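# Set the axle into the empty green saddle

## Task

Place the axle in the green saddle that has nothing in it, and leave every other object standing exactly where it was. It counts only if the axle stays seated with no robot holding it. Afterwards open the gripper and move the arms away.

## Robot and tools

Robots: four identical i2rt Big YAM arms named arm1, arm2, arm3 and arm4. Each has six revolute joints, a two-finger gripper and a wrist camera. With joints 1 and 6 at zero and the hand level and pointing forward, the wrist camera rides on top of the hand and looks toward the fingertips. The hand reaches roughly 1.0 m from the joint1 axis. A fixed room camera, cam_high, also watches the scene. Loose objects may occasionally get a small push from outside.

Frames: everything is expressed in one shared scene frame whose origin is on the floor, +z up. The point called hand is midway between the fingertips (URDF link pinch); its z axis runs along the fingers and the fingers open along its y axis. Each arm's foot pose is real but never printed. Camera calibrations (OpenCV pinhole plus radial distortion, K in image pixels, T_world_to_cam in metres) are given for the start; real cameras can differ by a couple of degrees and millimetres, and wrist camera poses are computed from reported joint angles, so they inherit those errors.

execute_actions: argument actions is a list holding exactly one action, or empty. An action is an object keyed by robot name; under each name goes joints, an object mapping joint names to absolute targets (not offsets). Names and ranges: joint1_rad -2.879 to 2.879 (base yaw, positive counter-clockwise seen from above, 0 unfolds toward where the foot faces); joint2_rad 0 to 3.141 (shoulder, 0 has the upper arm pointing back roughly level, increasing lifts it up then forward); joint3_rad 0 to 3.019 (elbow, 0 folded, increasing opens); joint4_rad -1.692 to 1.57 (hand pitch, positive tips fingers up); joint5_rad -1.57 to 1.57 (hand swing sideways, positive to the arm's right); joint6_rad -2.094 to 2.094 (hand roll, positive clockwise viewed from behind the hand); gripper_m 0 to 0.093 (fingertip gap in metres). Tolerances for counting a joint as arrived: 0.045, 0.14, 0.09, 0.055, 0.03, 0.035 rad and 0.003 m. You may include any subset of robots and joints; all listed motions begin together and may finish at different moments. Joints speed independently, so the hand can sweep a wide curve between postures. A joint or robot left out may keep pressing toward an earlier target. Unknown keys or values out of range reject the entire call and nothing moves. Optional cameras lists which images to return (arm1_cam_wrist, arm2_cam_wrist, arm3_cam_wrist, arm4_cam_wrist, cam_high, or all); omitted or null gives all, [] gives none. Images arrive in the order given by the pictures line. An empty actions list just reports state and pictures.

wait: seconds from 0 to 10; commands nothing, the scene keeps running, and it returns state and images like an empty action.

zoom_image: camera plus region [x0, y0, x1, y1] in pixels of that camera's latest full image, origin top-left, at most 504 by 504. Only cameras with full images in the latest result work.

read_manual: returns only URDF licence texts; no motion.

finished_scene: pass the current scene's number; it ends that scene after the last command is held and cannot be reversed. The result tells whether the goal was met and gives the next task. Replying without any tool call ends everything.

Result lines: joint_positions reports measured joint values. joint_status tells how each commanded motion of the last accepted action ended. off_target means it settled short and may still push. contact_stop or time_out means it gave up the target and holds where it stopped, though a timed-out joint may keep a target near its position (within 0.375, 0.375, 0.113, 0.225, 0.075, 0.3 rad for joints 1 to 6) and continue pressing, moving on if freed; on_its_own lists such things, and its held at value is a target, not a position. Sending a joint its reported position relieves the push. Tiny target changes may produce no motion. A joint carrying weight slowly sags. joint command not followed, often with a cause line, means a self- and inter-arm clearance check blocked that arm's joint targets (a gripper target still runs); affected joints read not_followed and the arm may retry those targets on each later action until valid ones arrive. That check can be too slow, and between arms it ignores fingers, gripper bodies and wrist cameras. If a result reports a stop, later movement calls in the same reply are skipped.

Heat: holding loads warms motors, even while you are thinking, during which the robot holds its last command. A MOTOR HOT line appears from 85 °C; at 100 °C an OVER-TEMPERATURE FAULT drops the whole arm until it cools, and its unmet keys read limit_stop_at_motor_heat; resend targets afterward. Some heat carries into later scenes.

Avoid: arms pressing hard against each other (fails and ends the run; heavy impacts may too; no line reports arm-to-arm contact), objects knocked off the work area or to the floor (fails), disturbing the other objects, drops, slips, slams and sustained hard pushing, since the arm does not stop on contact and keeps forcing. The others keep moving if one arm stalls. Finish with the axle resting in the saddle, gripper opened, arms withdrawn.

Each tool is called after "Emit:" as name([rows], argument=value, ...), one row to a line, values as JSON.

## Session

Emit:
execute_actions(actions=[])

Scene clock: 0.00 s.
Motor temperatures (°C, as the motors report them): arm1=[24 23 25 21 22 23] | arm2=[25 25 24 25 24 25] | arm3=[25 24 23 23 25 22] | arm4=[25 22 22 24 25 25]
arm1.joint_positions: joint1_rad=+0.636 joint2_rad=+0.559 joint3_rad=+1.416 joint4_rad=-1.424 joint5_rad=+0.046 joint6_rad=-0.451 gripper_m=+0.094
arm1.joint_status: not commanded
arm1.hand: x=-0.5258 y=+0.1913 z=+1.3536 quat_wxyz=(-0.353, -0.219, -0.849, +0.326) (m; scene frame)
arm2.joint_positions: joint1_rad=+0.622 joint2_rad=+0.632 joint3_rad=+1.374 joint4_rad=-1.525 joint5_rad=-0.241 joint6_rad=-0.140 gripper_m=+0.094
arm2.joint_status: not commanded
arm2.hand: x=-0.7920 y=-0.1998 z=+1.3193 quat_wxyz=(-0.102, +0.859, -0.324, -0.383) (m; scene frame)
arm3.joint_positions: joint1_rad=+0.779 joint2_rad=+0.526 joint3_rad=+1.365 joint4_rad=-1.370 joint5_rad=-0.118 joint6_rad=-0.403 gripper_m=+0.094
arm3.joint_status: not commanded
arm3.hand: x=+0.7891 y=+0.2206 z=+1.3012 quat_wxyz=(-0.432, -0.154, -0.854, +0.246) (m; scene frame)
arm4.joint_positions: joint1_rad=+0.820 joint2_rad=+0.423 joint3_rad=+1.339 joint4_rad=-1.536 joint5_rad=+0.030 joint6_rad=+0.009 gripper_m=+0.095
arm4.joint_status: not commanded
arm4.hand: x=+0.5505 y=-0.2487 z=+1.3340 quat_wxyz=(-0.181, +0.817, -0.348, -0.422) (m; scene frame)
pictures: arm1_cam_wrist, arm2_cam_wrist, arm3_cam_wrist, arm4_cam_wrist, cam_high
Images, in order (width x height): arm1_cam_wrist 504x504, arm2_cam_wrist 504x504, arm3_cam_wrist 504x504, arm4_cam_wrist 504x504, cam_high 504x504.

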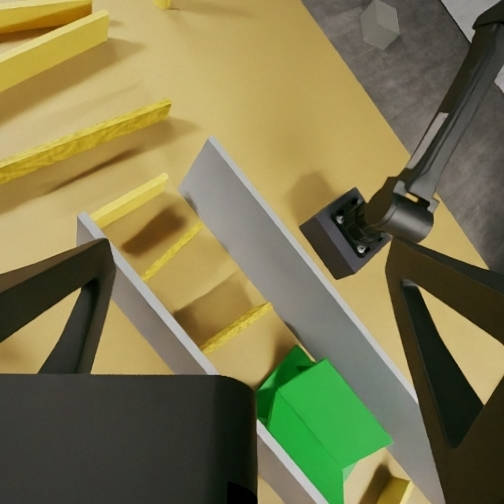

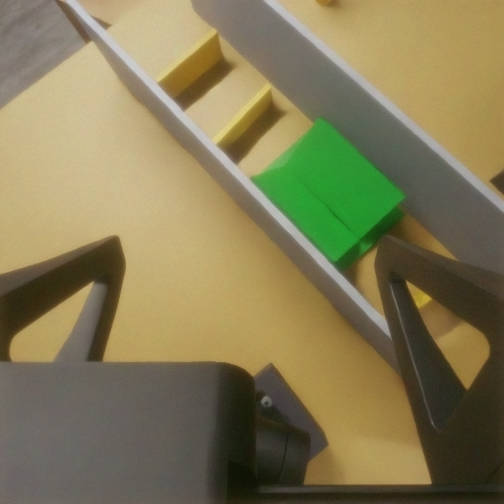

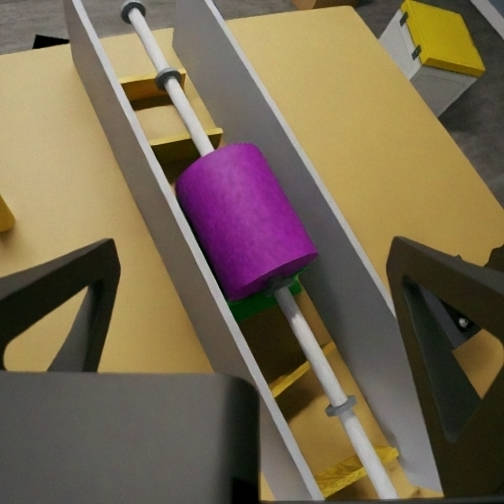

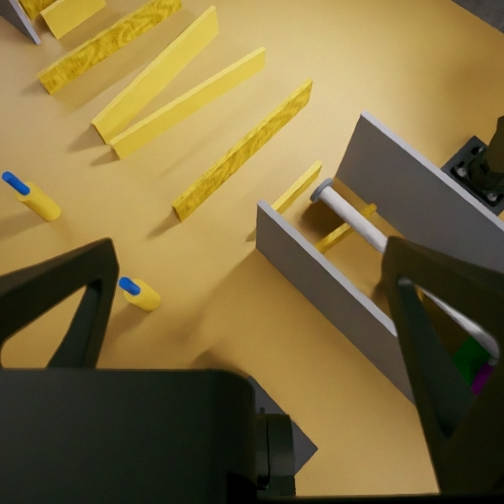

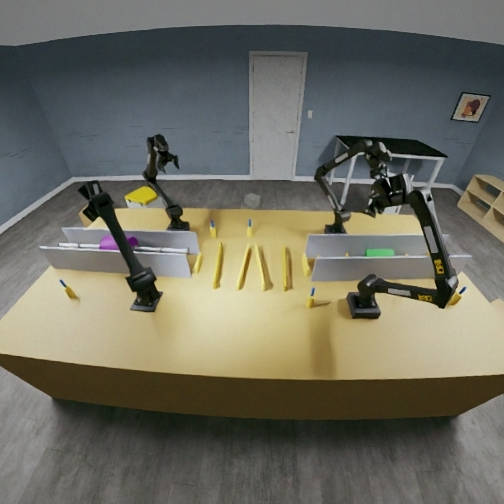

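Emit:
execute_actions([
  {"arm4":{"joints":{"joint1_rad":-0.89,"joint6_rad":0.66,"joint5_rad":0,"joint2_rad":0.9,"joint3_rad":1.5}},"arm3":{"joints":{"joint1_rad":0.366,"joint6_rad":1.897,"joint5_rad":0,"joint4_rad":-1.577,"joint3_rad":1.255}}},
], cameras=[])

Emit:
execute_actions([
  {"arm4":{"joints":{"joint2_rad":1.859,"joint3_rad":1.793,"joint4_rad":-1.506}},"arm3":{"joints":{"joint2_rad":1.25}},"arm2":{"joints":{"joint1_rad":-0.98,"joint5_rad":0,"joint6_rad":0.58}}},
], cameras=["arm3_cam_wrist","arm4_cam_wrist","cam_high"])

Scene clock: 9.90 s.
Motor temperatures (°C, as the motors report them): arm1=[24 23 27 22 22 23] | arm2=[25 26 26 25 24 25] | arm3=[25 24 25 23 25 22] | arm4=[25 22 24 24 25 25]
arm1.joint_positions: joint1_rad=+0.636 joint2_rad=+0.559 joint3_rad=+1.416 joint4_rad=-1.424 joint5_rad=+0.046 joint6_rad=-0.451 gripper_m=+0.094
arm1.joint_status: not commanded
arm1.hand: x=-0.5258 y=+0.1913 z=+1.3536 quat_wxyz=(-0.353, -0.219, -0.849, +0.326) (m; scene frame)
arm2.joint_positions: joint1_rad=+0.622 joint2_rad=+0.632 joint3_rad=+1.374 joint4_rad=-1.525 joint5_rad=-0.241 joint6_rad=-0.140 gripper_m=+0.094
arm2.joint_status: not commanded
arm2.hand: x=-0.7920 y=-0.1998 z=+1.3193 quat_wxyz=(-0.102, +0.859, -0.324, -0.383) (m; scene frame)
arm3.joint_positions: joint1_rad=+0.372 joint2_rad=+0.526 joint3_rad=+1.248 joint4_rad=-1.564 joint5_rad=-0.003 joint6_rad=+1.885 gripper_m=+0.094
arm3.joint_status: all done
arm3.hand: x=+0.7012 y=+0.1817 z=+1.2106 quat_wxyz=(-0.338, -0.934, -0.010, -0.112) (m; scene frame)
arm4.joint_positions: joint1_rad=-0.884 joint2_rad=+0.900 joint3_rad=+1.479 joint4_rad=-1.536 joint5_rad=+0.000 joint6_rad=+0.651 gripper_m=+0.095
arm4.joint_status: all done
arm4.hand: x=+0.8821 y=-0.1645 z=+1.3004 quat_wxyz=(-0.235, +0.004, -0.955, -0.183) (m; scene frame)
pictures: none
No camera images: the call's "cameras" was empty. Leave "cameras" out to get every camera's image.

Scene clock: 11.70 s.
Motor temperatures (°C, as the motors report them): arm1=[24 23 27 22 22 23] | arm2=[25 26 27 25 24 25] | arm3=[25 24 25 23 25 22] | arm4=[25 23 24 24 25 25]
arm1.joint_positions: joint1_rad=+0.636 joint2_rad=+0.559 joint3_rad=+1.416 joint4_rad=-1.424 joint5_rad=+0.046 joint6_rad=-0.451 gripper_m=+0.094
arm1.joint_status: not commanded
arm1.hand: x=-0.5258 y=+0.1913 z=+1.3536 quat_wxyz=(-0.353, -0.219, -0.849, +0.326) (m; scene frame)
arm2.joint_positions: joint1_rad=-0.970 joint2_rad=+0.632 joint3_rad=+1.374 joint4_rad=-1.525 joint5_rad=-0.001 joint6_rad=+0.572 gripper_m=+0.094
arm2.joint_status: all done
arm2.hand: x=-0.4624 y=-0.2301 z=+1.3154 quat_wxyz=(-0.320, +0.008, -0.924, -0.208) (m; scene frame)
arm3.joint_positions: joint1_rad=+0.372 joint2_rad=+1.262 joint3_rad=+1.248 joint4_rad=-1.567 joint5_rad=-0.003 joint6_rad=+1.886 gripper_m=+0.094
arm3.joint_status: all done
arm3.hand: x=+0.7561 y=+0.0189 z=+1.0231 quat_wxyz=(+0.004, -1.000, -0.008, +0.003) (m; scene frame)
arm4.joint_positions: joint1_rad=-0.884 joint2_rad=+1.876 joint3_rad=+1.768 joint4_rad=-1.514 joint5_rad=+0.000 joint6_rad=+0.651 gripper_m=+0.095
arm4.joint_status: all done
arm4.hand: x=+1.0901 y=-0.0017 z=+1.0058 quat_wxyz=(+0.024, +0.005, -1.000, +0.017) (m; scene frame)
pictures: arm3_cam_wrist, arm4_cam_wrist, cam_high
camera_calibration (this result's frames):
arm3_cam_wrist: T_world_to_cam=[[-0.00354644, 0.99979, 0.0201948, -0.0393909], [0.812869, -0.00888012, 0.582379, -1.20975], [0.582436, 0.0184811, -0.812666, 0.512519], [0, 0, 0, 1]] pos_world=[0.684719, 0.019168, 1.12184]
arm4_cam_wrist: T_world_to_cam=[[0.00203407, -0.999318, 0.036874, -0.0360777], [-0.78751, 0.0211247, 0.615939, 0.246398], [-0.616298, -0.0302915, -0.78693, 1.5861], [0, 0, 0, 1]] pos_world=[1.17162, 0.00678704, 1.09771]
Images, in order (width x height): arm3_cam_wrist 504x504, arm4_cam_wrist 504x504, cam_high 504x504.

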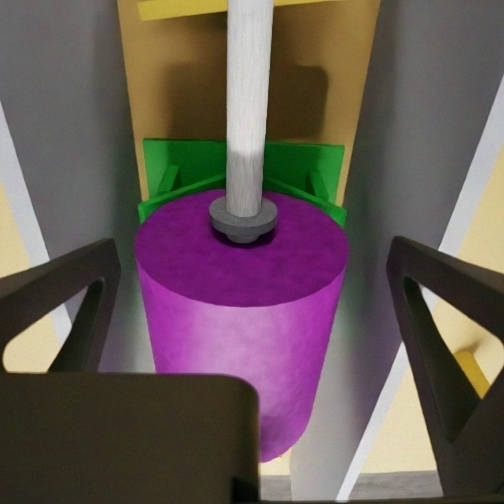

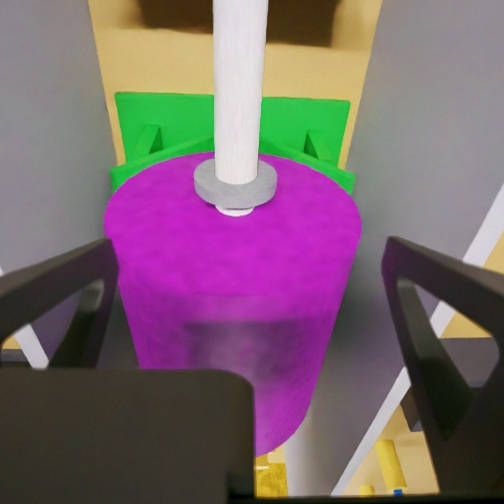

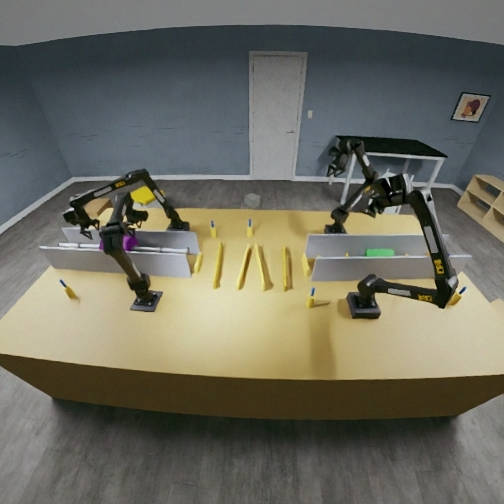

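Emit:
execute_actions([
  {"arm4":{"joints":{"joint1_rad":-0.922,"joint2_rad":1.972,"joint3_rad":1.675,"joint4_rad":-1.235,"joint6_rad":0.62}},"arm3":{"joints":{"joint2_rad":1.30,"joint3_rad":0.968,"joint4_rad":-1.215}}},
], cameras=["arm3_cam_wrist","arm4_cam_wrist"])

Scene clock: 14.07 s.
Motor temperatures (°C, as the motors report them): arm1=[24 23 27 22 22 23] | arm2=[25 26 27 25 24 25] | arm3=[25 24 25 23 25 22] | arm4=[25 23 24 24 25 25]
arm1.joint_positions: joint1_rad=+0.636 joint2_rad=+0.559 joint3_rad=+1.416 joint4_rad=-1.424 joint5_rad=+0.046 joint6_rad=-0.451 gripper_m=+0.094
arm1.joint_status: not commanded
arm1.hand: x=-0.5258 y=+0.1913 z=+1.3536 quat_wxyz=(-0.353, -0.219, -0.849, +0.326) (m; scene frame)
arm2.joint_positions: joint1_rad=-0.970 joint2_rad=+0.632 joint3_rad=+1.374 joint4_rad=-1.525 joint5_rad=-0.001 joint6_rad=+0.572 gripper_m=+0.094
arm2.joint_status: not commanded
arm2.hand: x=-0.4624 y=-0.2301 z=+1.3154 quat_wxyz=(-0.320, +0.008, -0.924, -0.208) (m; scene frame)
arm3.joint_positions: joint1_rad=+0.372 joint2_rad=+1.302 joint3_rad=+0.964 joint4_rad=-1.230 joint5_rad=-0.003 joint6_rad=+1.886 gripper_m=+0.094
arm3.joint_status: all done
arm3.hand: x=+0.7544 y=+0.0216 z=+0.9030 quat_wxyz=(-0.001, -1.000, -0.008, +0.001) (m; scene frame)
arm4.joint_positions: joint1_rad=-0.920 joint2_rad=+1.996 joint3_rad=+1.663 joint4_rad=-1.250 joint5_rad=+0.000 joint6_rad=+0.629 gripper_m=+0.095
arm4.joint_status: all done
arm4.hand: x=+1.1260 y=-0.0004 z=+0.8974 quat_wxyz=(+0.009, -0.002, -1.000, +0.005) (m; scene frame)
pictures: arm3_cam_wrist, arm4_cam_wrist
camera_calibration (this result's frames):
arm3_cam_wrist: T_world_to_cam=[[-0.00367868, 0.999956, 0.00864327, -0.0291454], [0.810542, -0.00208053, 0.585677, -1.13976], [0.585669, 0.00916025, -0.810499, 0.411669], [0, 0, 0, 1]] pos_world=[0.682615, 0.0230018, 1.00144]
arm4_cam_wrist: T_world_to_cam=[[-0.0125869, -0.999834, 0.0132066, 0.00675711], [-0.80564, 0.0179636, 0.592132, 0.383218], [-0.592271, -0.00318668, -0.805732, 1.51279], [0, 0, 0, 1]] pos_world=[1.2048, 0.00469279, 0.991901]
Images, in order (width x height): arm3_cam_wrist 504x504, arm4_cam_wrist 504x504.

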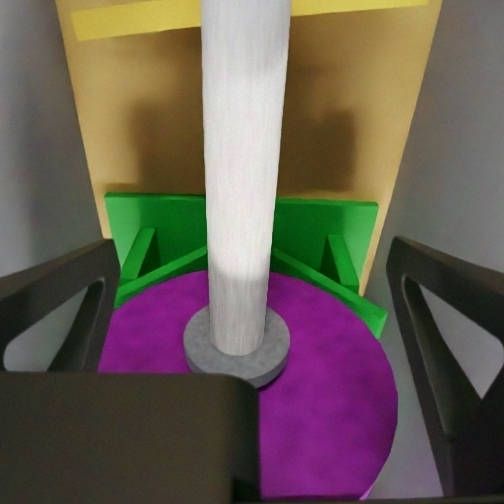

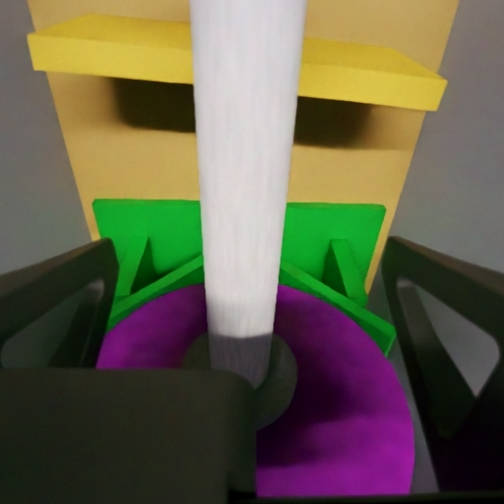

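Emit:
execute_actions([
  {"arm4":{"joints":{"joint3_rad":1.655,"joint4_rad":-1.205}},"arm3":{"joints":{"joint2_rad":1.335,"joint3_rad":0.945,"joint4_rad":-1.155,"joint6_rad":1.92}}},
], cameras=[])

Emit:
execute_actions([
  {"arm4":{"joints":{"gripper_m":0}},"arm3":{"joints":{"gripper_m":0}}},
], cameras=["arm3_cam_wrist","arm4_cam_wrist"])

Scene clock: 15.80 s.
Motor temperatures (°C, as the motors report them): arm1=[24 23 27 22 22 23] | arm2=[25 26 27 25 24 25] | arm3=[25 24 25 23 25 22] | arm4=[25 23 24 24 25 25]
arm1.joint_positions: joint1_rad=+0.636 joint2_rad=+0.559 joint3_rad=+1.416 joint4_rad=-1.424 joint5_rad=+0.046 joint6_rad=-0.451 gripper_m=+0.094
arm1.joint_status: not commanded
arm1.hand: x=-0.5258 y=+0.1913 z=+1.3536 quat_wxyz=(-0.353, -0.219, -0.849, +0.326) (m; scene frame)
arm2.joint_positions: joint1_rad=-0.970 joint2_rad=+0.632 joint3_rad=+1.374 joint4_rad=-1.525 joint5_rad=-0.001 joint6_rad=+0.572 gripper_m=+0.094
arm2.joint_status: not commanded
arm2.hand: x=-0.4624 y=-0.2301 z=+1.3154 quat_wxyz=(-0.320, +0.008, -0.924, -0.208) (m; scene frame)
arm3.joint_positions: joint1_rad=+0.372 joint2_rad=+1.326 joint3_rad=+0.949 joint4_rad=-1.170 joint5_rad=-0.003 joint6_rad=+1.909 gripper_m=+0.094
arm3.joint_status: all done
arm3.hand: x=+0.7573 y=+0.0130 z=+0.8899 quat_wxyz=(-0.011, -1.000, +0.003, -0.002) (m; scene frame)
arm4.joint_positions: joint1_rad=-0.920 joint2_rad=+1.996 joint3_rad=+1.658 joint4_rad=-1.220 joint5_rad=+0.000 joint6_rad=+0.629 gripper_m=+0.095
arm4.joint_status: all done
arm4.hand: x=+1.1302 y=+0.0026 z=+0.8953 quat_wxyz=(-0.001, -0.002, -1.000, -0.002) (m; scene frame)
pictures: none
No camera images: the call's "cameras" was empty. Leave "cameras" out to get every camera's image.

Scene clock: 16.53 s.
Motor temperatures (°C, as the motors report them): arm1=[24 23 27 22 22 23] | arm2=[25 26 27 25 24 25] | arm3=[25 24 25 23 25 22] | arm4=[25 23 24 24 25 25]
arm1.joint_positions: joint1_rad=+0.636 joint2_rad=+0.559 joint3_rad=+1.416 joint4_rad=-1.424 joint5_rad=+0.046 joint6_rad=-0.451 gripper_m=+0.094
arm1.joint_status: not commanded
arm1.hand: x=-0.5258 y=+0.1913 z=+1.3536 quat_wxyz=(-0.353, -0.219, -0.849, +0.326) (m; scene frame)
arm2.joint_positions: joint1_rad=-0.970 joint2_rad=+0.632 joint3_rad=+1.374 joint4_rad=-1.525 joint5_rad=-0.001 joint6_rad=+0.572 gripper_m=+0.094
arm2.joint_status: not commanded
arm2.hand: x=-0.4624 y=-0.2301 z=+1.3154 quat_wxyz=(-0.320, +0.008, -0.924, -0.208) (m; scene frame)
arm3.joint_positions: joint1_rad=+0.372 joint2_rad=+1.325 joint3_rad=+0.945 joint4_rad=-1.177 joint5_rad=-0.007 joint6_rad=+1.912 gripper_m=+0.021
arm3.joint_status: gripper_m off_target (ended at +0.021, target +0.000)
arm3.hand: x=+0.7570 y=+0.0164 z=+0.8889 quat_wxyz=(-0.006, -1.000, +0.004, -0.003) (m; scene frame)
arm4.joint_positions: joint1_rad=-0.920 joint2_rad=+1.995 joint3_rad=+1.657 joint4_rad=-1.219 joint5_rad=+0.000 joint6_rad=+0.633 gripper_m=+0.024
arm4.joint_status: gripper_m off_target (ended at +0.024, target +0.000)
arm4.hand: x=+1.1301 y=+0.0026 z=+0.8957 quat_wxyz=(-0.001, -0.004, -1.000, -0.003) (m; scene frame)
pictures: arm3_cam_wrist, arm4_cam_wrist
camera_calibration (this result's frames):
arm3_cam_wrist: T_world_to_cam=[[0.0217529, 0.999763, -0.0000949681, -0.035232], [0.806007, -0.0174809, 0.591648, -1.13518], [0.591507, -0.0129466, -0.806196, 0.390863], [0, 0, 0, 1]] pos_world=[0.684532, 0.02044, 0.986737]
arm4_cam_wrist: T_world_to_cam=[[-0.0162086, -0.999867, -0.00186395, 0.0274314], [-0.817211, 0.0121735, 0.57621, 0.414799], [-0.57611, 0.0108628, -0.8173, 1.50588], [0, 0, 0, 1]] pos_world=[1.20698, 0.00602013, 0.991795]
Images, in order (width x height): arm3_cam_wrist 504x504, arm4_cam_wrist 504x504.

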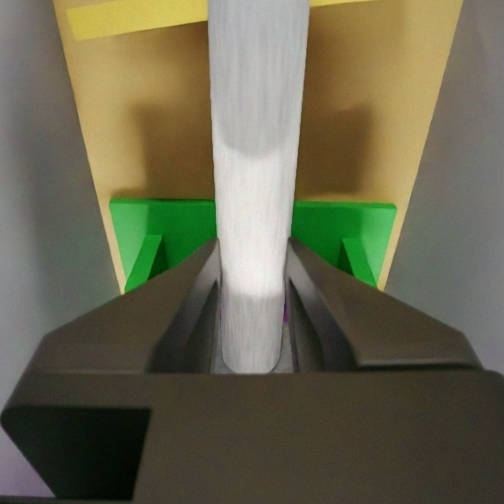

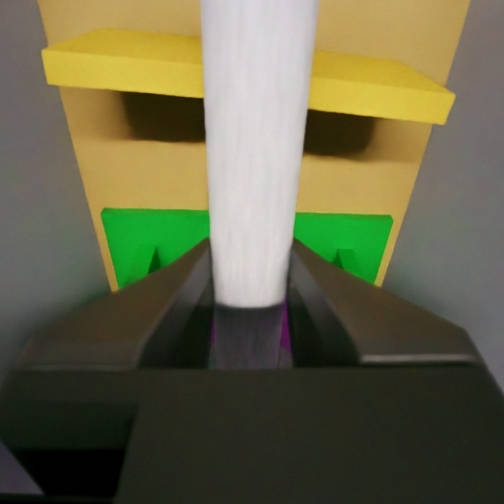

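Emit:
execute_actions([
  {"arm4":{"joints":{"gripper_m":0.045,"joint2_rad":1.995,"joint4_rad":-1.195}},"arm3":{"joints":{"gripper_m":0.045,"joint2_rad":1.355,"joint3_rad":0.915,"joint4_rad":-1.125}}},
], cameras=[])

Emit:
execute_actions([
  {"arm4":{"joints":{"gripper_m":0}},"arm3":{"joints":{"gripper_m":0}}},
], cameras=["arm3_cam_wrist","arm4_cam_wrist"])

Scene clock: 17.93 s.
Motor temperatures (°C, as the motors report them): arm1=[24 23 27 22 22 23] | arm2=[25 26 27 25 24 25] | arm3=[25 24 25 23 25 22] | arm4=[25 23 24 24 25 25]
arm1.joint_positions: joint1_rad=+0.636 joint2_rad=+0.559 joint3_rad=+1.416 joint4_rad=-1.424 joint5_rad=+0.046 joint6_rad=-0.451 gripper_m=+0.094
arm1.joint_status: not commanded
arm1.hand: x=-0.5258 y=+0.1913 z=+1.3536 quat_wxyz=(-0.353, -0.219, -0.849, +0.326) (m; scene frame)
arm2.joint_positions: joint1_rad=-0.970 joint2_rad=+0.632 joint3_rad=+1.374 joint4_rad=-1.525 joint5_rad=-0.001 joint6_rad=+0.572 gripper_m=+0.094
arm2.joint_status: not commanded
arm2.hand: x=-0.4624 y=-0.2301 z=+1.3154 quat_wxyz=(-0.320, +0.008, -0.924, -0.208) (m; scene frame)
arm3.joint_positions: joint1_rad=+0.372 joint2_rad=+1.347 joint3_rad=+0.917 joint4_rad=-1.140 joint5_rad=-0.005 joint6_rad=+1.912 gripper_m=+0.045
arm3.joint_status: all done
arm3.hand: x=+0.7557 y=+0.0182 z=+0.8718 quat_wxyz=(-0.001, -1.000, +0.004, +0.001) (m; scene frame)
arm4.joint_positions: joint1_rad=-0.920 joint2_rad=+1.995 joint3_rad=+1.657 joint4_rad=-1.210 joint5_rad=+0.000 joint6_rad=+0.630 gripper_m=+0.045
arm4.joint_status: all done
arm4.hand: x=+1.1320 y=+0.0039 z=+0.8957 quat_wxyz=(-0.005, -0.002, -1.000, -0.005) (m; scene frame)
pictures: none
No camera images: the call's "cameras" was empty. Leave "cameras" out to get every camera's image.

Scene clock: 18.53 s.
Motor temperatures (°C, as the motors report them): arm1=[24 23 27 22 22 23] | arm2=[25 26 27 25 24 25] | arm3=[25 24 25 23 25 22] | arm4=[25 23 24 24 25 25]
arm1.joint_positions: joint1_rad=+0.636 joint2_rad=+0.559 joint3_rad=+1.416 joint4_rad=-1.424 joint5_rad=+0.046 joint6_rad=-0.451 gripper_m=+0.094
arm1.joint_status: not commanded
arm1.hand: x=-0.5258 y=+0.1913 z=+1.3536 quat_wxyz=(-0.353, -0.219, -0.849, +0.326) (m; scene frame)
arm2.joint_positions: joint1_rad=-0.970 joint2_rad=+0.632 joint3_rad=+1.374 joint4_rad=-1.525 joint5_rad=-0.001 joint6_rad=+0.572 gripper_m=+0.094
arm2.joint_status: not commanded
arm2.hand: x=-0.4624 y=-0.2301 z=+1.3154 quat_wxyz=(-0.320, +0.008, -0.924, -0.208) (m; scene frame)
arm3.joint_positions: joint1_rad=+0.372 joint2_rad=+1.347 joint3_rad=+0.917 joint4_rad=-1.133 joint5_rad=-0.003 joint6_rad=+1.919 gripper_m=+0.024
arm3.joint_status: gripper_m off_target (ended at +0.024, target +0.000)
arm3.hand: x=+0.7558 y=+0.0166 z=+0.8717 quat_wxyz=(-0.004, -1.000, +0.008, +0.001) (m; scene frame)
arm4.joint_positions: joint1_rad=-0.921 joint2_rad=+1.995 joint3_rad=+1.654 joint4_rad=-1.210 joint5_rad=+0.004 joint6_rad=+0.634 gripper_m=+0.024
arm4.joint_status: gripper_m off_target (ended at +0.024, target +0.000)
arm4.hand: x=+1.1320 y=+0.0022 z=+0.8947 quat_wxyz=(-0.005, -0.005, -1.000, -0.003) (m; scene frame)
pictures: arm3_cam_wrist, arm4_cam_wrist
camera_calibration (this result's frames):
arm3_cam_wrist: T_world_to_cam=[[0.028711, 0.99958, 0.00403028, -0.0442875], [0.809543, -0.0256173, 0.586502, -1.12211], [0.586358, -0.0135764, -0.809938, 0.384852], [0, 0, 0, 1]] pos_world=[0.684009, 0.0207482, 0.970006]
arm4_cam_wrist: T_world_to_cam=[[-0.0189159, -0.999818, -0.00261248, 0.0308341], [-0.82177, 0.0140589, 0.569647, 0.42794], [-0.569506, 0.0129222, -0.821886, 1.50283], [0, 0, 0, 1]] pos_world=[1.20812, 0.00539221, 0.991461]
Images, in order (width x height): arm3_cam_wrist 504x504, arm4_cam_wrist 504x504.

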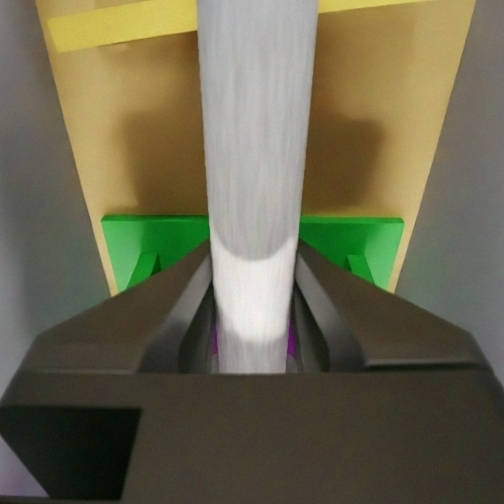

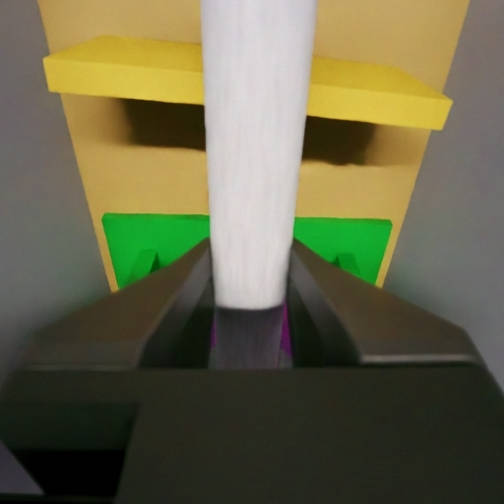

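Emit:
execute_actions([
  {"arm4":{"joints":{"joint2_rad":1.94,"joint3_rad":1.80,"joint4_rad":-1.37}},"arm3":{"joints":{"joint2_rad":1.29,"joint3_rad":1.065,"joint4_rad":-1.31}}},
], cameras=["cam_high","arm3_cam_wrist"])

Scene clock: 22.63 s.
Motor temperatures (°C, as the motors report them): arm1=[24 23 28 22 22 23] | arm2=[25 26 28 25 24 25] | arm3=[25 24 26 23 25 22] | arm4=[25 24 25 24 25 25]
arm1.joint_positions: joint1_rad=+0.636 joint2_rad=+0.559 joint3_rad=+1.416 joint4_rad=-1.424 joint5_rad=+0.046 joint6_rad=-0.451 gripper_m=+0.094
arm1.joint_status: not commanded
arm1.hand: x=-0.5258 y=+0.1913 z=+1.3536 quat_wxyz=(-0.353, -0.219, -0.849, +0.326) (m; scene frame)
arm2.joint_positions: joint1_rad=-0.970 joint2_rad=+0.632 joint3_rad=+1.374 joint4_rad=-1.525 joint5_rad=-0.001 joint6_rad=+0.572 gripper_m=+0.094
arm2.joint_status: not commanded
arm2.hand: x=-0.4624 y=-0.2301 z=+1.3154 quat_wxyz=(-0.320, +0.008, -0.924, -0.208) (m; scene frame)
arm3.joint_positions: joint1_rad=+0.362 joint2_rad=+1.325 joint3_rad=+0.993 joint4_rad=-1.274 joint5_rad=+0.002 joint6_rad=+1.922 gripper_m=+0.024
arm3.joint_status: all done
arm3.hand: x=+0.7504 y=+0.0200 z=+0.9063 quat_wxyz=(+0.016, -1.000, +0.014, +0.010) (m; scene frame)
arm4.joint_positions: joint1_rad=-0.921 joint2_rad=+1.993 joint3_rad=+1.725 joint4_rad=-1.338 joint5_rad=-0.010 joint6_rad=+0.644 gripper_m=+0.024
arm4.joint_status: all done
arm4.hand: x=+1.1259 y=+0.0008 z=+0.9216 quat_wxyz=(+0.022, -0.010, -1.000, +0.008) (m; scene frame)
pictures: arm3_cam_wrist, cam_high
camera_calibration (this result's frames):
arm3_cam_wrist: T_world_to_cam=[[0.0415201, 0.99825, 0.0421172, -0.091829], [0.8197, -0.0581357, 0.569835, -1.12982], [0.571286, 0.0108639, -0.820679, 0.436617], [0, 0, 0, 1]] pos_world=[0.68049, 0.0212423, 1.006]
Images, in order (width x height): arm3_cam_wrist 504x504, cam_high 504x504.

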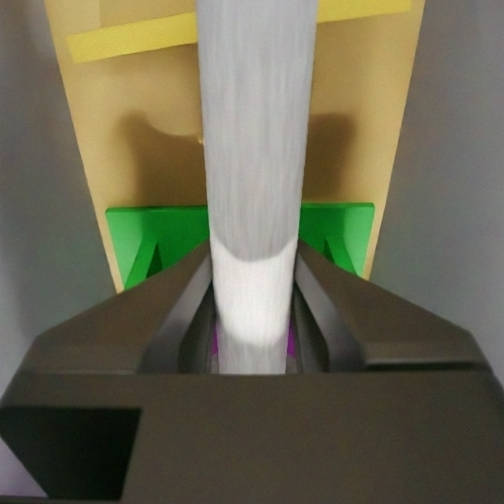

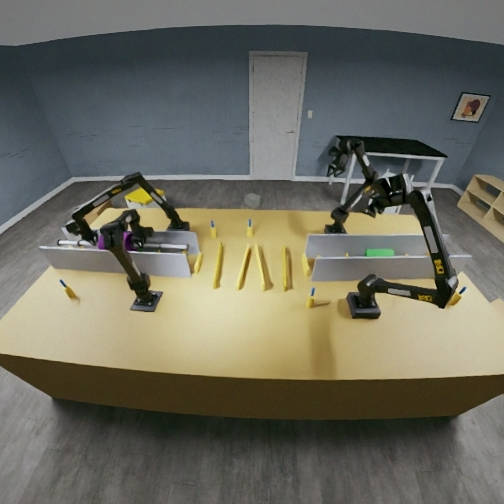

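Emit:
execute_actions([
  {"arm4":{"joints":{"joint2_rad":1.84,"joint3_rad":1.965,"joint4_rad":-1.53}},"arm3":{"joints":{"joint2_rad":1.21,"joint3_rad":1.235,"joint4_rad":-1.48}}},
], cameras=["cam_high"])

Scene clock: 24.50 s.
Motor temperatures (°C, as the motors report them): arm1=[24 23 28 22 22 23] | arm2=[25 26 28 25 24 25] | arm3=[25 24 27 23 25 22] | arm4=[25 24 25 24 25 25]
arm1.joint_positions: joint1_rad=+0.636 joint2_rad=+0.559 joint3_rad=+1.416 joint4_rad=-1.424 joint5_rad=+0.046 joint6_rad=-0.451 gripper_m=+0.094
arm1.joint_status: not commanded
arm1.hand: x=-0.5258 y=+0.1913 z=+1.3536 quat_wxyz=(-0.353, -0.219, -0.849, +0.326) (m; scene frame)
arm2.joint_positions: joint1_rad=-0.970 joint2_rad=+0.632 joint3_rad=+1.374 joint4_rad=-1.525 joint5_rad=-0.001 joint6_rad=+0.572 gripper_m=+0.094
arm2.joint_status: not commanded
arm2.hand: x=-0.4624 y=-0.2301 z=+1.3154 quat_wxyz=(-0.320, +0.008, -0.924, -0.208) (m; scene frame)
arm3.joint_positions: joint1_rad=+0.365 joint2_rad=+1.240 joint3_rad=+1.160 joint4_rad=-1.466 joint5_rad=-0.019 joint6_rad=+1.928 gripper_m=+0.024
arm3.joint_status: all done
arm3.hand: x=+0.7561 y=+0.0199 z=+0.9966 quat_wxyz=(-0.009, -1.000, +0.015, -0.010) (m; scene frame)
arm4.joint_positions: joint1_rad=-0.921 joint2_rad=+1.886 joint3_rad=+1.884 joint4_rad=-1.521 joint5_rad=+0.008 joint6_rad=+0.646 gripper_m=+0.024
arm4.joint_status: all done
arm4.hand: x=+1.1278 y=-0.0018 z=+1.0437 quat_wxyz=(-0.017, -0.011, -1.000, -0.010) (m; scene frame)
pictures: cam_high
Images, in order (width x height): cam_high 504x504.

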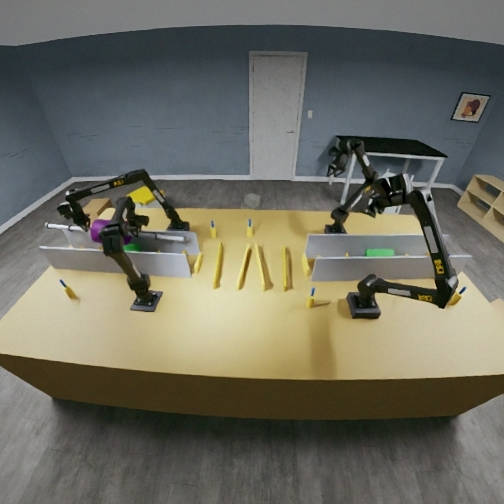

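Emit:
execute_actions([
  {"arm4":{"joints":{"joint1_rad":-0.731,"joint2_rad":1.595,"joint3_rad":1.525,"joint4_rad":-1.40,"joint6_rad":0.84}},"arm3":{"joints":{"joint1_rad":-0.076,"joint2_rad":1.165,"joint3_rad":1.20,"joint4_rad":-1.51,"joint6_rad":1.48}}},
], cameras=["cam_high","arm3_cam_wrist","arm4_cam_wrist"])

Scene clock: 27.80 s.
Motor temperatures (°C, as the motors report them): arm1=[24 23 28 22 22 23] | arm2=[25 26 28 25 24 25] | arm3=[25 25 28 23 26 23] | arm4=[25 24 26 24 25 25]
arm1.joint_positions: joint1_rad=+0.636 joint2_rad=+0.559 joint3_rad=+1.416 joint4_rad=-1.424 joint5_rad=+0.046 joint6_rad=-0.451 gripper_m=+0.094
arm1.joint_status: not commanded
arm1.hand: x=-0.5258 y=+0.1913 z=+1.3536 quat_wxyz=(-0.353, -0.219, -0.849, +0.326) (m; scene frame)
arm2.joint_positions: joint1_rad=-0.970 joint2_rad=+0.632 joint3_rad=+1.374 joint4_rad=-1.525 joint5_rad=-0.001 joint6_rad=+0.572 gripper_m=+0.094
arm2.joint_status: not commanded
arm2.hand: x=-0.4624 y=-0.2301 z=+1.3154 quat_wxyz=(-0.320, +0.008, -0.924, -0.208) (m; scene frame)
arm3.joint_positions: joint1_rad=-0.068 joint2_rad=+1.212 joint3_rad=+1.160 joint4_rad=-1.524 joint5_rad=-0.001 joint6_rad=+1.470 gripper_m=+0.024
arm3.joint_status: all done
arm3.hand: x=+0.6055 y=+0.0198 z=+1.0063 quat_wxyz=(+0.002, -1.000, +0.003, +0.002) (m; scene frame)
arm4.joint_positions: joint1_rad=-0.726 joint2_rad=+1.627 joint3_rad=+1.492 joint4_rad=-1.422 joint5_rad=-0.001 joint6_rad=+0.822 gripper_m=+0.024
arm4.joint_status: all done
arm4.hand: x=+0.9786 y=+0.0103 z=+1.0294 quat_wxyz=(+0.000, -0.002, -1.000, -0.004) (m; scene frame)
pictures: arm3_cam_wrist, arm4_cam_wrist, cam_high
camera_calibration (this result's frames):
arm3_cam_wrist: T_world_to_cam=[[0.0192709, 0.999705, 0.014802, -0.0488391], [0.811602, -0.0242874, 0.583706, -1.07779], [0.583893, 0.00076476, -0.81183, 0.585195], [0, 0, 0, 1]] pos_world=[0.53399, 0.0222003, 1.10492]
arm4_cam_wrist: T_world_to_cam=[[-0.0112562, -0.999924, -0.00510472, 0.0314885], [-0.816119, 0.00623708, 0.57785, 0.211133], [-0.577774, 0.0106704, -0.816127, 1.52825], [0, 0, 0, 1]] pos_world=[1.05565, 0.0138622, 1.1254]
Images, in order (width x height): arm3_cam_wrist 504x504, arm4_cam_wrist 504x504, cam_high 504x504.

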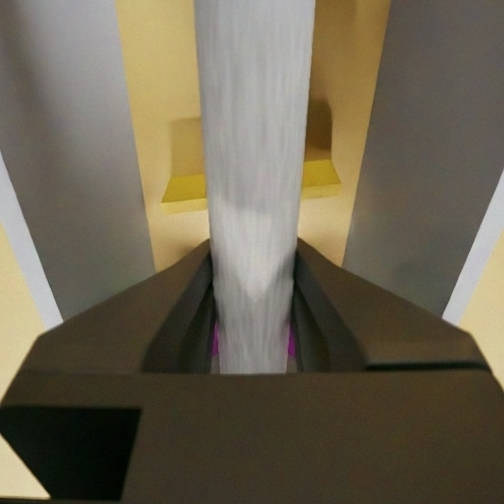

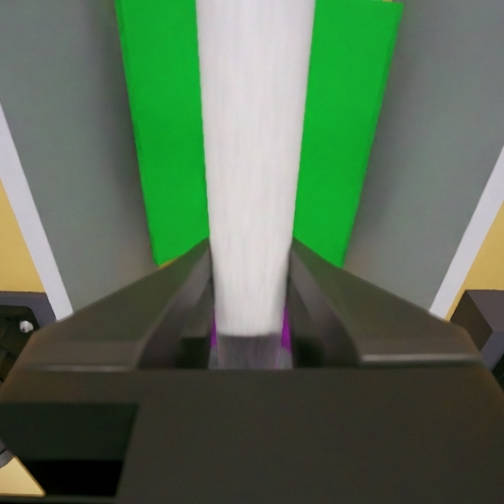

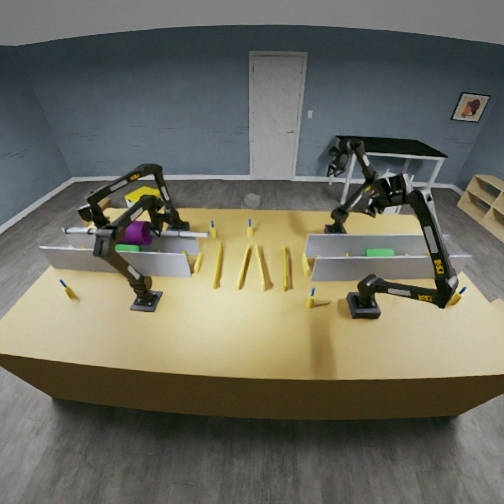

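Emit:
execute_actions([
  {"arm4":{"joints":{"joint1_rad":-0.444,"joint2_rad":1.395,"joint3_rad":1.275,"joint4_rad":-1.37,"joint6_rad":1.11}},"arm3":{"joints":{"joint1_rad":-0.485,"joint2_rad":1.295,"joint3_rad":1.315,"joint4_rad":-1.49,"joint6_rad":1.05}},"arm2":{"joints":{"joint1_rad":-0.96,"joint2_rad":1.2,"joint3_rad":1.9,"joint4_rad":-1.69,"joint6_rad":0.61}}},
], cameras=[])

Emit:
execute_actions([
  {"arm4":{"joints":{"joint1_rad":-0.071,"joint2_rad":1.305,"joint3_rad":1.185,"joint4_rad":-1.38,"joint6_rad":1.48}},"arm3":{"joints":{"joint1_rad":-0.765,"joint2_rad":1.53,"joint3_rad":1.575,"joint4_rad":-1.503,"joint6_rad":0.767}},"arm2":{"joints":{"joint2_rad":1.7,"joint3_rad":2.27}}},
], cameras=["cam_high"])

Emit:
execute_actions([
  {"arm4":{"joints":{"joint1_rad":0.319,"joint2_rad":1.37,"joint3_rad":1.17,"joint4_rad":-1.30,"joint6_rad":1.87}},"arm3":{"joints":{"joint1_rad":-0.944,"joint2_rad":1.845,"joint3_rad":1.925,"joint4_rad":-1.53,"joint6_rad":0.589}},"arm2":{"joints":{"joint2_rad":2.03}}},
], cameras=["cam_high","arm2_cam_wrist","arm3_cam_wrist"])

Scene clock: 32.53 s.
Motor temperatures (°C, as the motors report them): arm1=[24 23 28 22 22 23] | arm2=[25 26 29 25 24 25] | arm3=[25 25 29 23 25 23] | arm4=[25 24 26 24 25 25]
arm1.joint_positions: joint1_rad=+0.636 joint2_rad=+0.559 joint3_rad=+1.416 joint4_rad=-1.424 joint5_rad=+0.046 joint6_rad=-0.451 gripper_m=+0.094
arm1.joint_status: not commanded
arm1.hand: x=-0.5258 y=+0.1913 z=+1.3536 quat_wxyz=(-0.353, -0.219, -0.849, +0.326) (m; scene frame)
arm2.joint_positions: joint1_rad=-0.970 joint2_rad=+1.204 joint3_rad=+1.843 joint4_rad=-1.673 joint5_rad=-0.001 joint6_rad=+0.602 gripper_m=+0.094
arm2.joint_status: all done
joint sent to its limit — the command would take arm2.joint4_rad past its lower limit, so that joint was sent only as far as its limit.
arm2.hand: x=-0.3215 y=-0.1360 z=+1.3462 quat_wxyz=(-0.219, -0.006, -0.965, -0.147) (m; scene frame)
arm3.joint_positions: joint1_rad=-0.489 joint2_rad=+1.329 joint3_rad=+1.216 joint4_rad=-1.490 joint5_rad=-0.004 joint6_rad=+1.046 gripper_m=+0.024
arm3.joint_status: joint3_rad time_out (moved +0.056 of +0.155); the others done
arm3.on_its_own: joint3_rad reads +1.216 and still pushes toward +1.315 since a time_out
arm3.hand: x=+0.4558 y=+0.0319 z=+0.9895 quat_wxyz=(+0.012, -1.000, +0.002, -0.007) (m; scene frame)
arm4.joint_positions: joint1_rad=-0.435 joint2_rad=+1.423 joint3_rad=+1.249 joint4_rad=-1.371 joint5_rad=+0.002 joint6_rad=+1.108 gripper_m=+0.024
arm4.joint_status: all done
arm4.hand: x=+0.8273 y=+0.0226 z=+1.0263 quat_wxyz=(-0.002, +0.001, -1.000, -0.010) (m; scene frame)
pictures: none
No camera images: the call's "cameras" was empty. Leave "cameras" out to get every camera's image.

not run: a stop came earlier in this reply.

not run: a stop came earlier in this reply.

Emit:
execute_actions([
  {"arm4":{"joints":{"joint1_rad":-0.075,"joint2_rad":1.305,"joint3_rad":1.165,"joint4_rad":-1.37,"joint6_rad":1.48}},"arm3":{"joints":{"joint1_rad":-0.765,"joint2_rad":1.53,"joint3_rad":1.59,"joint4_rad":-1.503,"joint6_rad":0.767}},"arm2":{"joints":{"joint2_rad":1.7,"joint3_rad":2.29}}},
], cameras=["cam_high"])

Emit:
execute_actions([
  {"arm4":{"joints":{"joint1_rad":0.315,"joint2_rad":1.37,"joint3_rad":1.16,"joint4_rad":-1.30,"joint6_rad":1.87}},"arm3":{"joints":{"joint1_rad":-0.944,"joint2_rad":1.845,"joint3_rad":1.935,"joint4_rad":-1.53,"joint6_rad":0.589}},"arm2":{"joints":{"joint2_rad":2.0}}},
], cameras=["cam_high","arm2_cam_wrist","arm3_cam_wrist"])

Scene clock: 35.77 s.
Motor temperatures (°C, as the motors report them): arm1=[24 23 28 22 22 23] | arm2=[25 26 29 25 24 25] | arm3=[25 25 31 23 25 23] | arm4=[25 24 26 24 25 25]
arm1.joint_positions: joint1_rad=+0.636 joint2_rad=+0.559 joint3_rad=+1.416 joint4_rad=-1.424 joint5_rad=+0.046 joint6_rad=-0.451 gripper_m=+0.094
arm1.joint_status: not commanded
arm1.hand: x=-0.5258 y=+0.1913 z=+1.3536 quat_wxyz=(-0.353, -0.219, -0.849, +0.326) (m; scene frame)
arm2.joint_positions: joint1_rad=-0.970 joint2_rad=+1.703 joint3_rad=+2.234 joint4_rad=-1.680 joint5_rad=-0.001 joint6_rad=+0.603 gripper_m=+0.094
arm2.joint_status: all done
arm2.hand: x=-0.1656 y=-0.0321 z=+1.2866 quat_wxyz=(-0.173, -0.007, -0.978, -0.116) (m; scene frame)
arm3.joint_positions: joint1_rad=-0.767 joint2_rad=+1.579 joint3_rad=+1.481 joint4_rad=-1.497 joint5_rad=-0.007 joint6_rad=+0.752 gripper_m=+0.024
arm3.joint_status: joint3_rad time_out (moved +0.265 of +0.374); the others done
arm3.on_its_own: joint3_rad reads +1.481 and still pushes toward +1.590 since a time_out
arm3.hand: x=+0.3050 y=+0.0265 z=+0.9904 quat_wxyz=(+0.005, -1.000, -0.006, -0.008) (m; scene frame)
arm4.joint_positions: joint1_rad=-0.064 joint2_rad=+1.333 joint3_rad=+1.141 joint4_rad=-1.367 joint5_rad=+0.002 joint6_rad=+1.469 gripper_m=+0.024
arm4.joint_status: all done
arm4.hand: x=+0.6763 y=+0.0251 z=+1.0200 quat_wxyz=(+0.003, +0.006, -1.000, -0.004) (m; scene frame)
pictures: cam_high
Images, in order (width x height): cam_high 504x504.

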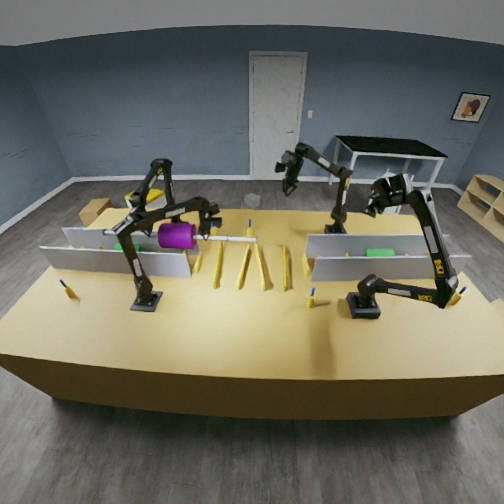

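not run: a stop came earlier in this reply.

Emit:
execute_actions([
  {"arm4":{"joints":{"joint1_rad":0.31,"joint2_rad":1.37,"joint3_rad":1.16,"joint4_rad":-1.30,"joint6_rad":1.87}},"arm3":{"joints":{"joint1_rad":-0.944,"joint2_rad":1.835,"joint3_rad":1.95,"joint4_rad":-1.53,"joint6_rad":0.589}},"arm2":{"joints":{"joint2_rad":2.03,"joint1_rad":-0.94}}},
], cameras=["cam_high","arm2_cam_wrist","arm3_cam_wrist"])

Scene clock: 39.13 s.
Motor temperatures (°C, as the motors report them): arm1=[24 23 28 22 22 23] | arm2=[25 26 30 25 24 25] | arm3=[25 25 33 23 25 23] | arm4=[25 24 26 24 25 25]
arm1.joint_positions: joint1_rad=+0.636 joint2_rad=+0.559 joint3_rad=+1.416 joint4_rad=-1.424 joint5_rad=+0.046 joint6_rad=-0.451 gripper_m=+0.094
arm1.joint_status: not commanded
arm1.hand: x=-0.5258 y=+0.1913 z=+1.3536 quat_wxyz=(-0.353, -0.219, -0.849, +0.326) (m; scene frame)
arm2.joint_positions: joint1_rad=-0.949 joint2_rad=+2.027 joint3_rad=+2.267 joint4_rad=-1.680 joint5_rad=-0.001 joint6_rad=+0.603 gripper_m=+0.094
arm2.joint_status: all done
arm2.hand: x=-0.1043 y=+0.0253 z=+1.1074 quat_wxyz=(-0.053, +0.004, -0.998, -0.035) (m; scene frame)
arm3.joint_positions: joint1_rad=-0.942 joint2_rad=+1.899 joint3_rad=+1.837 joint4_rad=-1.535 joint5_rad=-0.010 joint6_rad=+0.572 gripper_m=+0.024
arm3.joint_status: joint3_rad time_out (moved +0.356 of +0.469); the others done
arm3.on_its_own: joint3_rad reads +1.837 and still pushes toward +1.949 since a time_out
arm3.hand: x=+0.1572 y=+0.0253 z=+0.9630 quat_wxyz=(+0.002, -1.000, -0.008, -0.011) (m; scene frame)
arm4.joint_positions: joint1_rad=+0.319 joint2_rad=+1.392 joint3_rad=+1.136 joint4_rad=-1.302 joint5_rad=-0.003 joint6_rad=+1.850 gripper_m=+0.024
arm4.joint_status: all done
arm4.hand: x=+0.5275 y=+0.0276 z=+0.9984 quat_wxyz=(+0.007, +0.007, -1.000, -0.005) (m; scene frame)
pictures: arm2_cam_wrist, arm3_cam_wrist, cam_high
camera_calibration (this result's frames):
arm2_cam_wrist: T_world_to_cam=[[0.0116428, -0.997269, -0.0729328, 0.10936], [-0.864414, -0.0467024, 0.500607, -0.63588], [-0.502646, 0.0572157, -0.862597, 1.02742], [0, 0, 0, 1]] pos_world=[-0.0345086, 0.0205797, 1.21255]
arm3_cam_wrist: T_world_to_cam=[[-0.00385697, 0.999865, 0.0159633, -0.0426019], [0.796343, -0.00658418, 0.604809, -0.706875], [0.604832, 0.015045, -0.796211, 0.79312], [0, 0, 0, 1]] pos_world=[0.0830462, 0.0260094, 1.05969]
Images, in order (width x height): arm2_cam_wrist 504x504, arm3_cam_wrist 504x504, cam_high 504x504.

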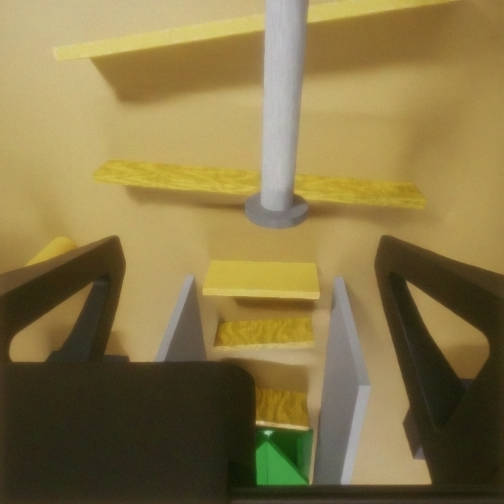

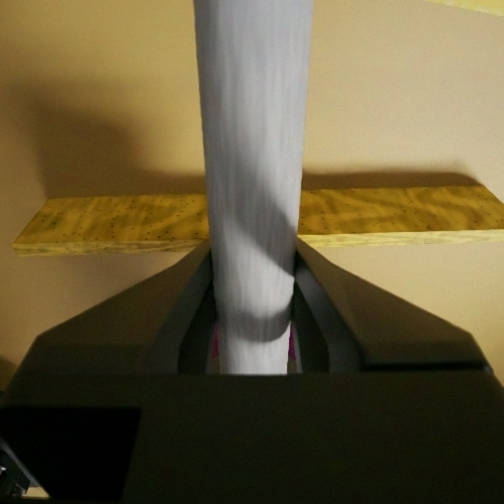

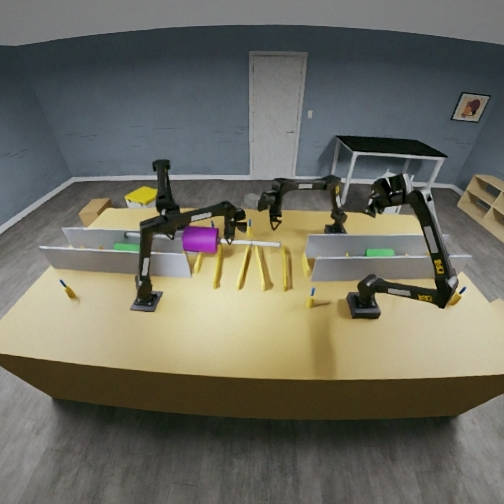

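Emit:
execute_actions([
  {"arm2":{"joints":{"joint2_rad":2.095,"joint1_rad":-0.965,"joint3_rad":2.0,"joint4_rad":-1.455}}},
], cameras=["cam_high","arm2_cam_wrist"])

Scene clock: 41.40 s.
Motor temperatures (°C, as the motors report them): arm1=[24 23 28 22 22 23] | arm2=[25 27 30 25 24 25] | arm3=[25 26 33 23 26 23] | arm4=[25 24 26 24 25 25]
arm1.joint_positions: joint1_rad=+0.636 joint2_rad=+0.559 joint3_rad=+1.416 joint4_rad=-1.424 joint5_rad=+0.046 joint6_rad=-0.451 gripper_m=+0.094
arm1.joint_status: not commanded
arm1.hand: x=-0.5258 y=+0.1913 z=+1.3536 quat_wxyz=(-0.353, -0.219, -0.849, +0.326) (m; scene frame)
arm2.joint_positions: joint1_rad=-0.952 joint2_rad=+2.108 joint3_rad=+1.999 joint4_rad=-1.471 joint5_rad=-0.001 joint6_rad=+0.603 gripper_m=+0.094
arm2.joint_status: all done
arm2.hand: x=-0.1046 y=+0.0218 z=+0.9534 quat_wxyz=(+0.005, +0.002, -1.000, +0.005) (m; scene frame)
arm3.joint_positions: joint1_rad=-0.942 joint2_rad=+1.899 joint3_rad=+1.837 joint4_rad=-1.535 joint5_rad=-0.010 joint6_rad=+0.572 gripper_m=+0.024
arm3.joint_status: not commanded
arm3.on_its_own: joint3_rad reads +1.837 and still pushes toward +1.949 since a time_out
arm3.hand: x=+0.1572 y=+0.0253 z=+0.9630 quat_wxyz=(+0.002, -1.000, -0.008, -0.011) (m; scene frame)
arm4.joint_positions: joint1_rad=+0.319 joint2_rad=+1.392 joint3_rad=+1.136 joint4_rad=-1.302 joint5_rad=-0.003 joint6_rad=+1.850 gripper_m=+0.024
arm4.joint_status: not commanded
arm4.hand: x=+0.5275 y=+0.0276 z=+0.9984 quat_wxyz=(+0.007, +0.007, -1.000, -0.005) (m; scene frame)
pictures: arm2_cam_wrist, cam_high
camera_calibration (this result's frames):
arm2_cam_wrist: T_world_to_cam=[[0.00397898, -0.99997, 0.00667629, 0.0180254], [-0.800926, 0.000810669, 0.598763, -0.647181], [-0.59875, -0.00772968, -0.800898, 0.827167], [0, 0, 0, 1]] pos_world=[-0.0231486, 0.0249432, 1.04986]
Images, in order (width x height): arm2_cam_wrist 504x504, cam_high 504x504.

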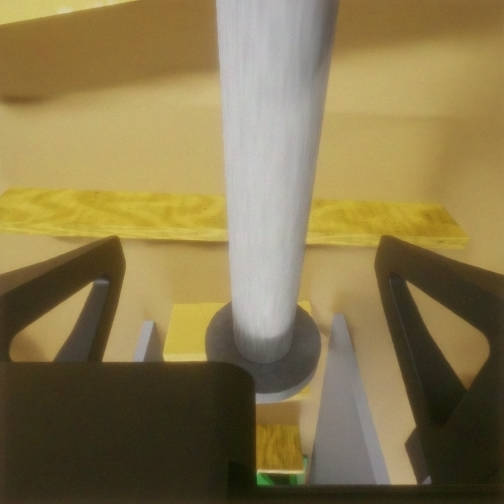

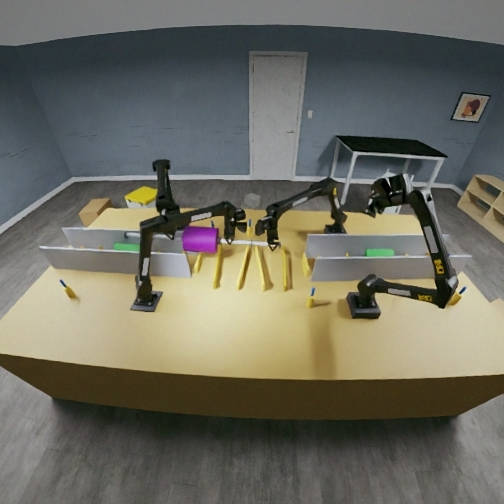

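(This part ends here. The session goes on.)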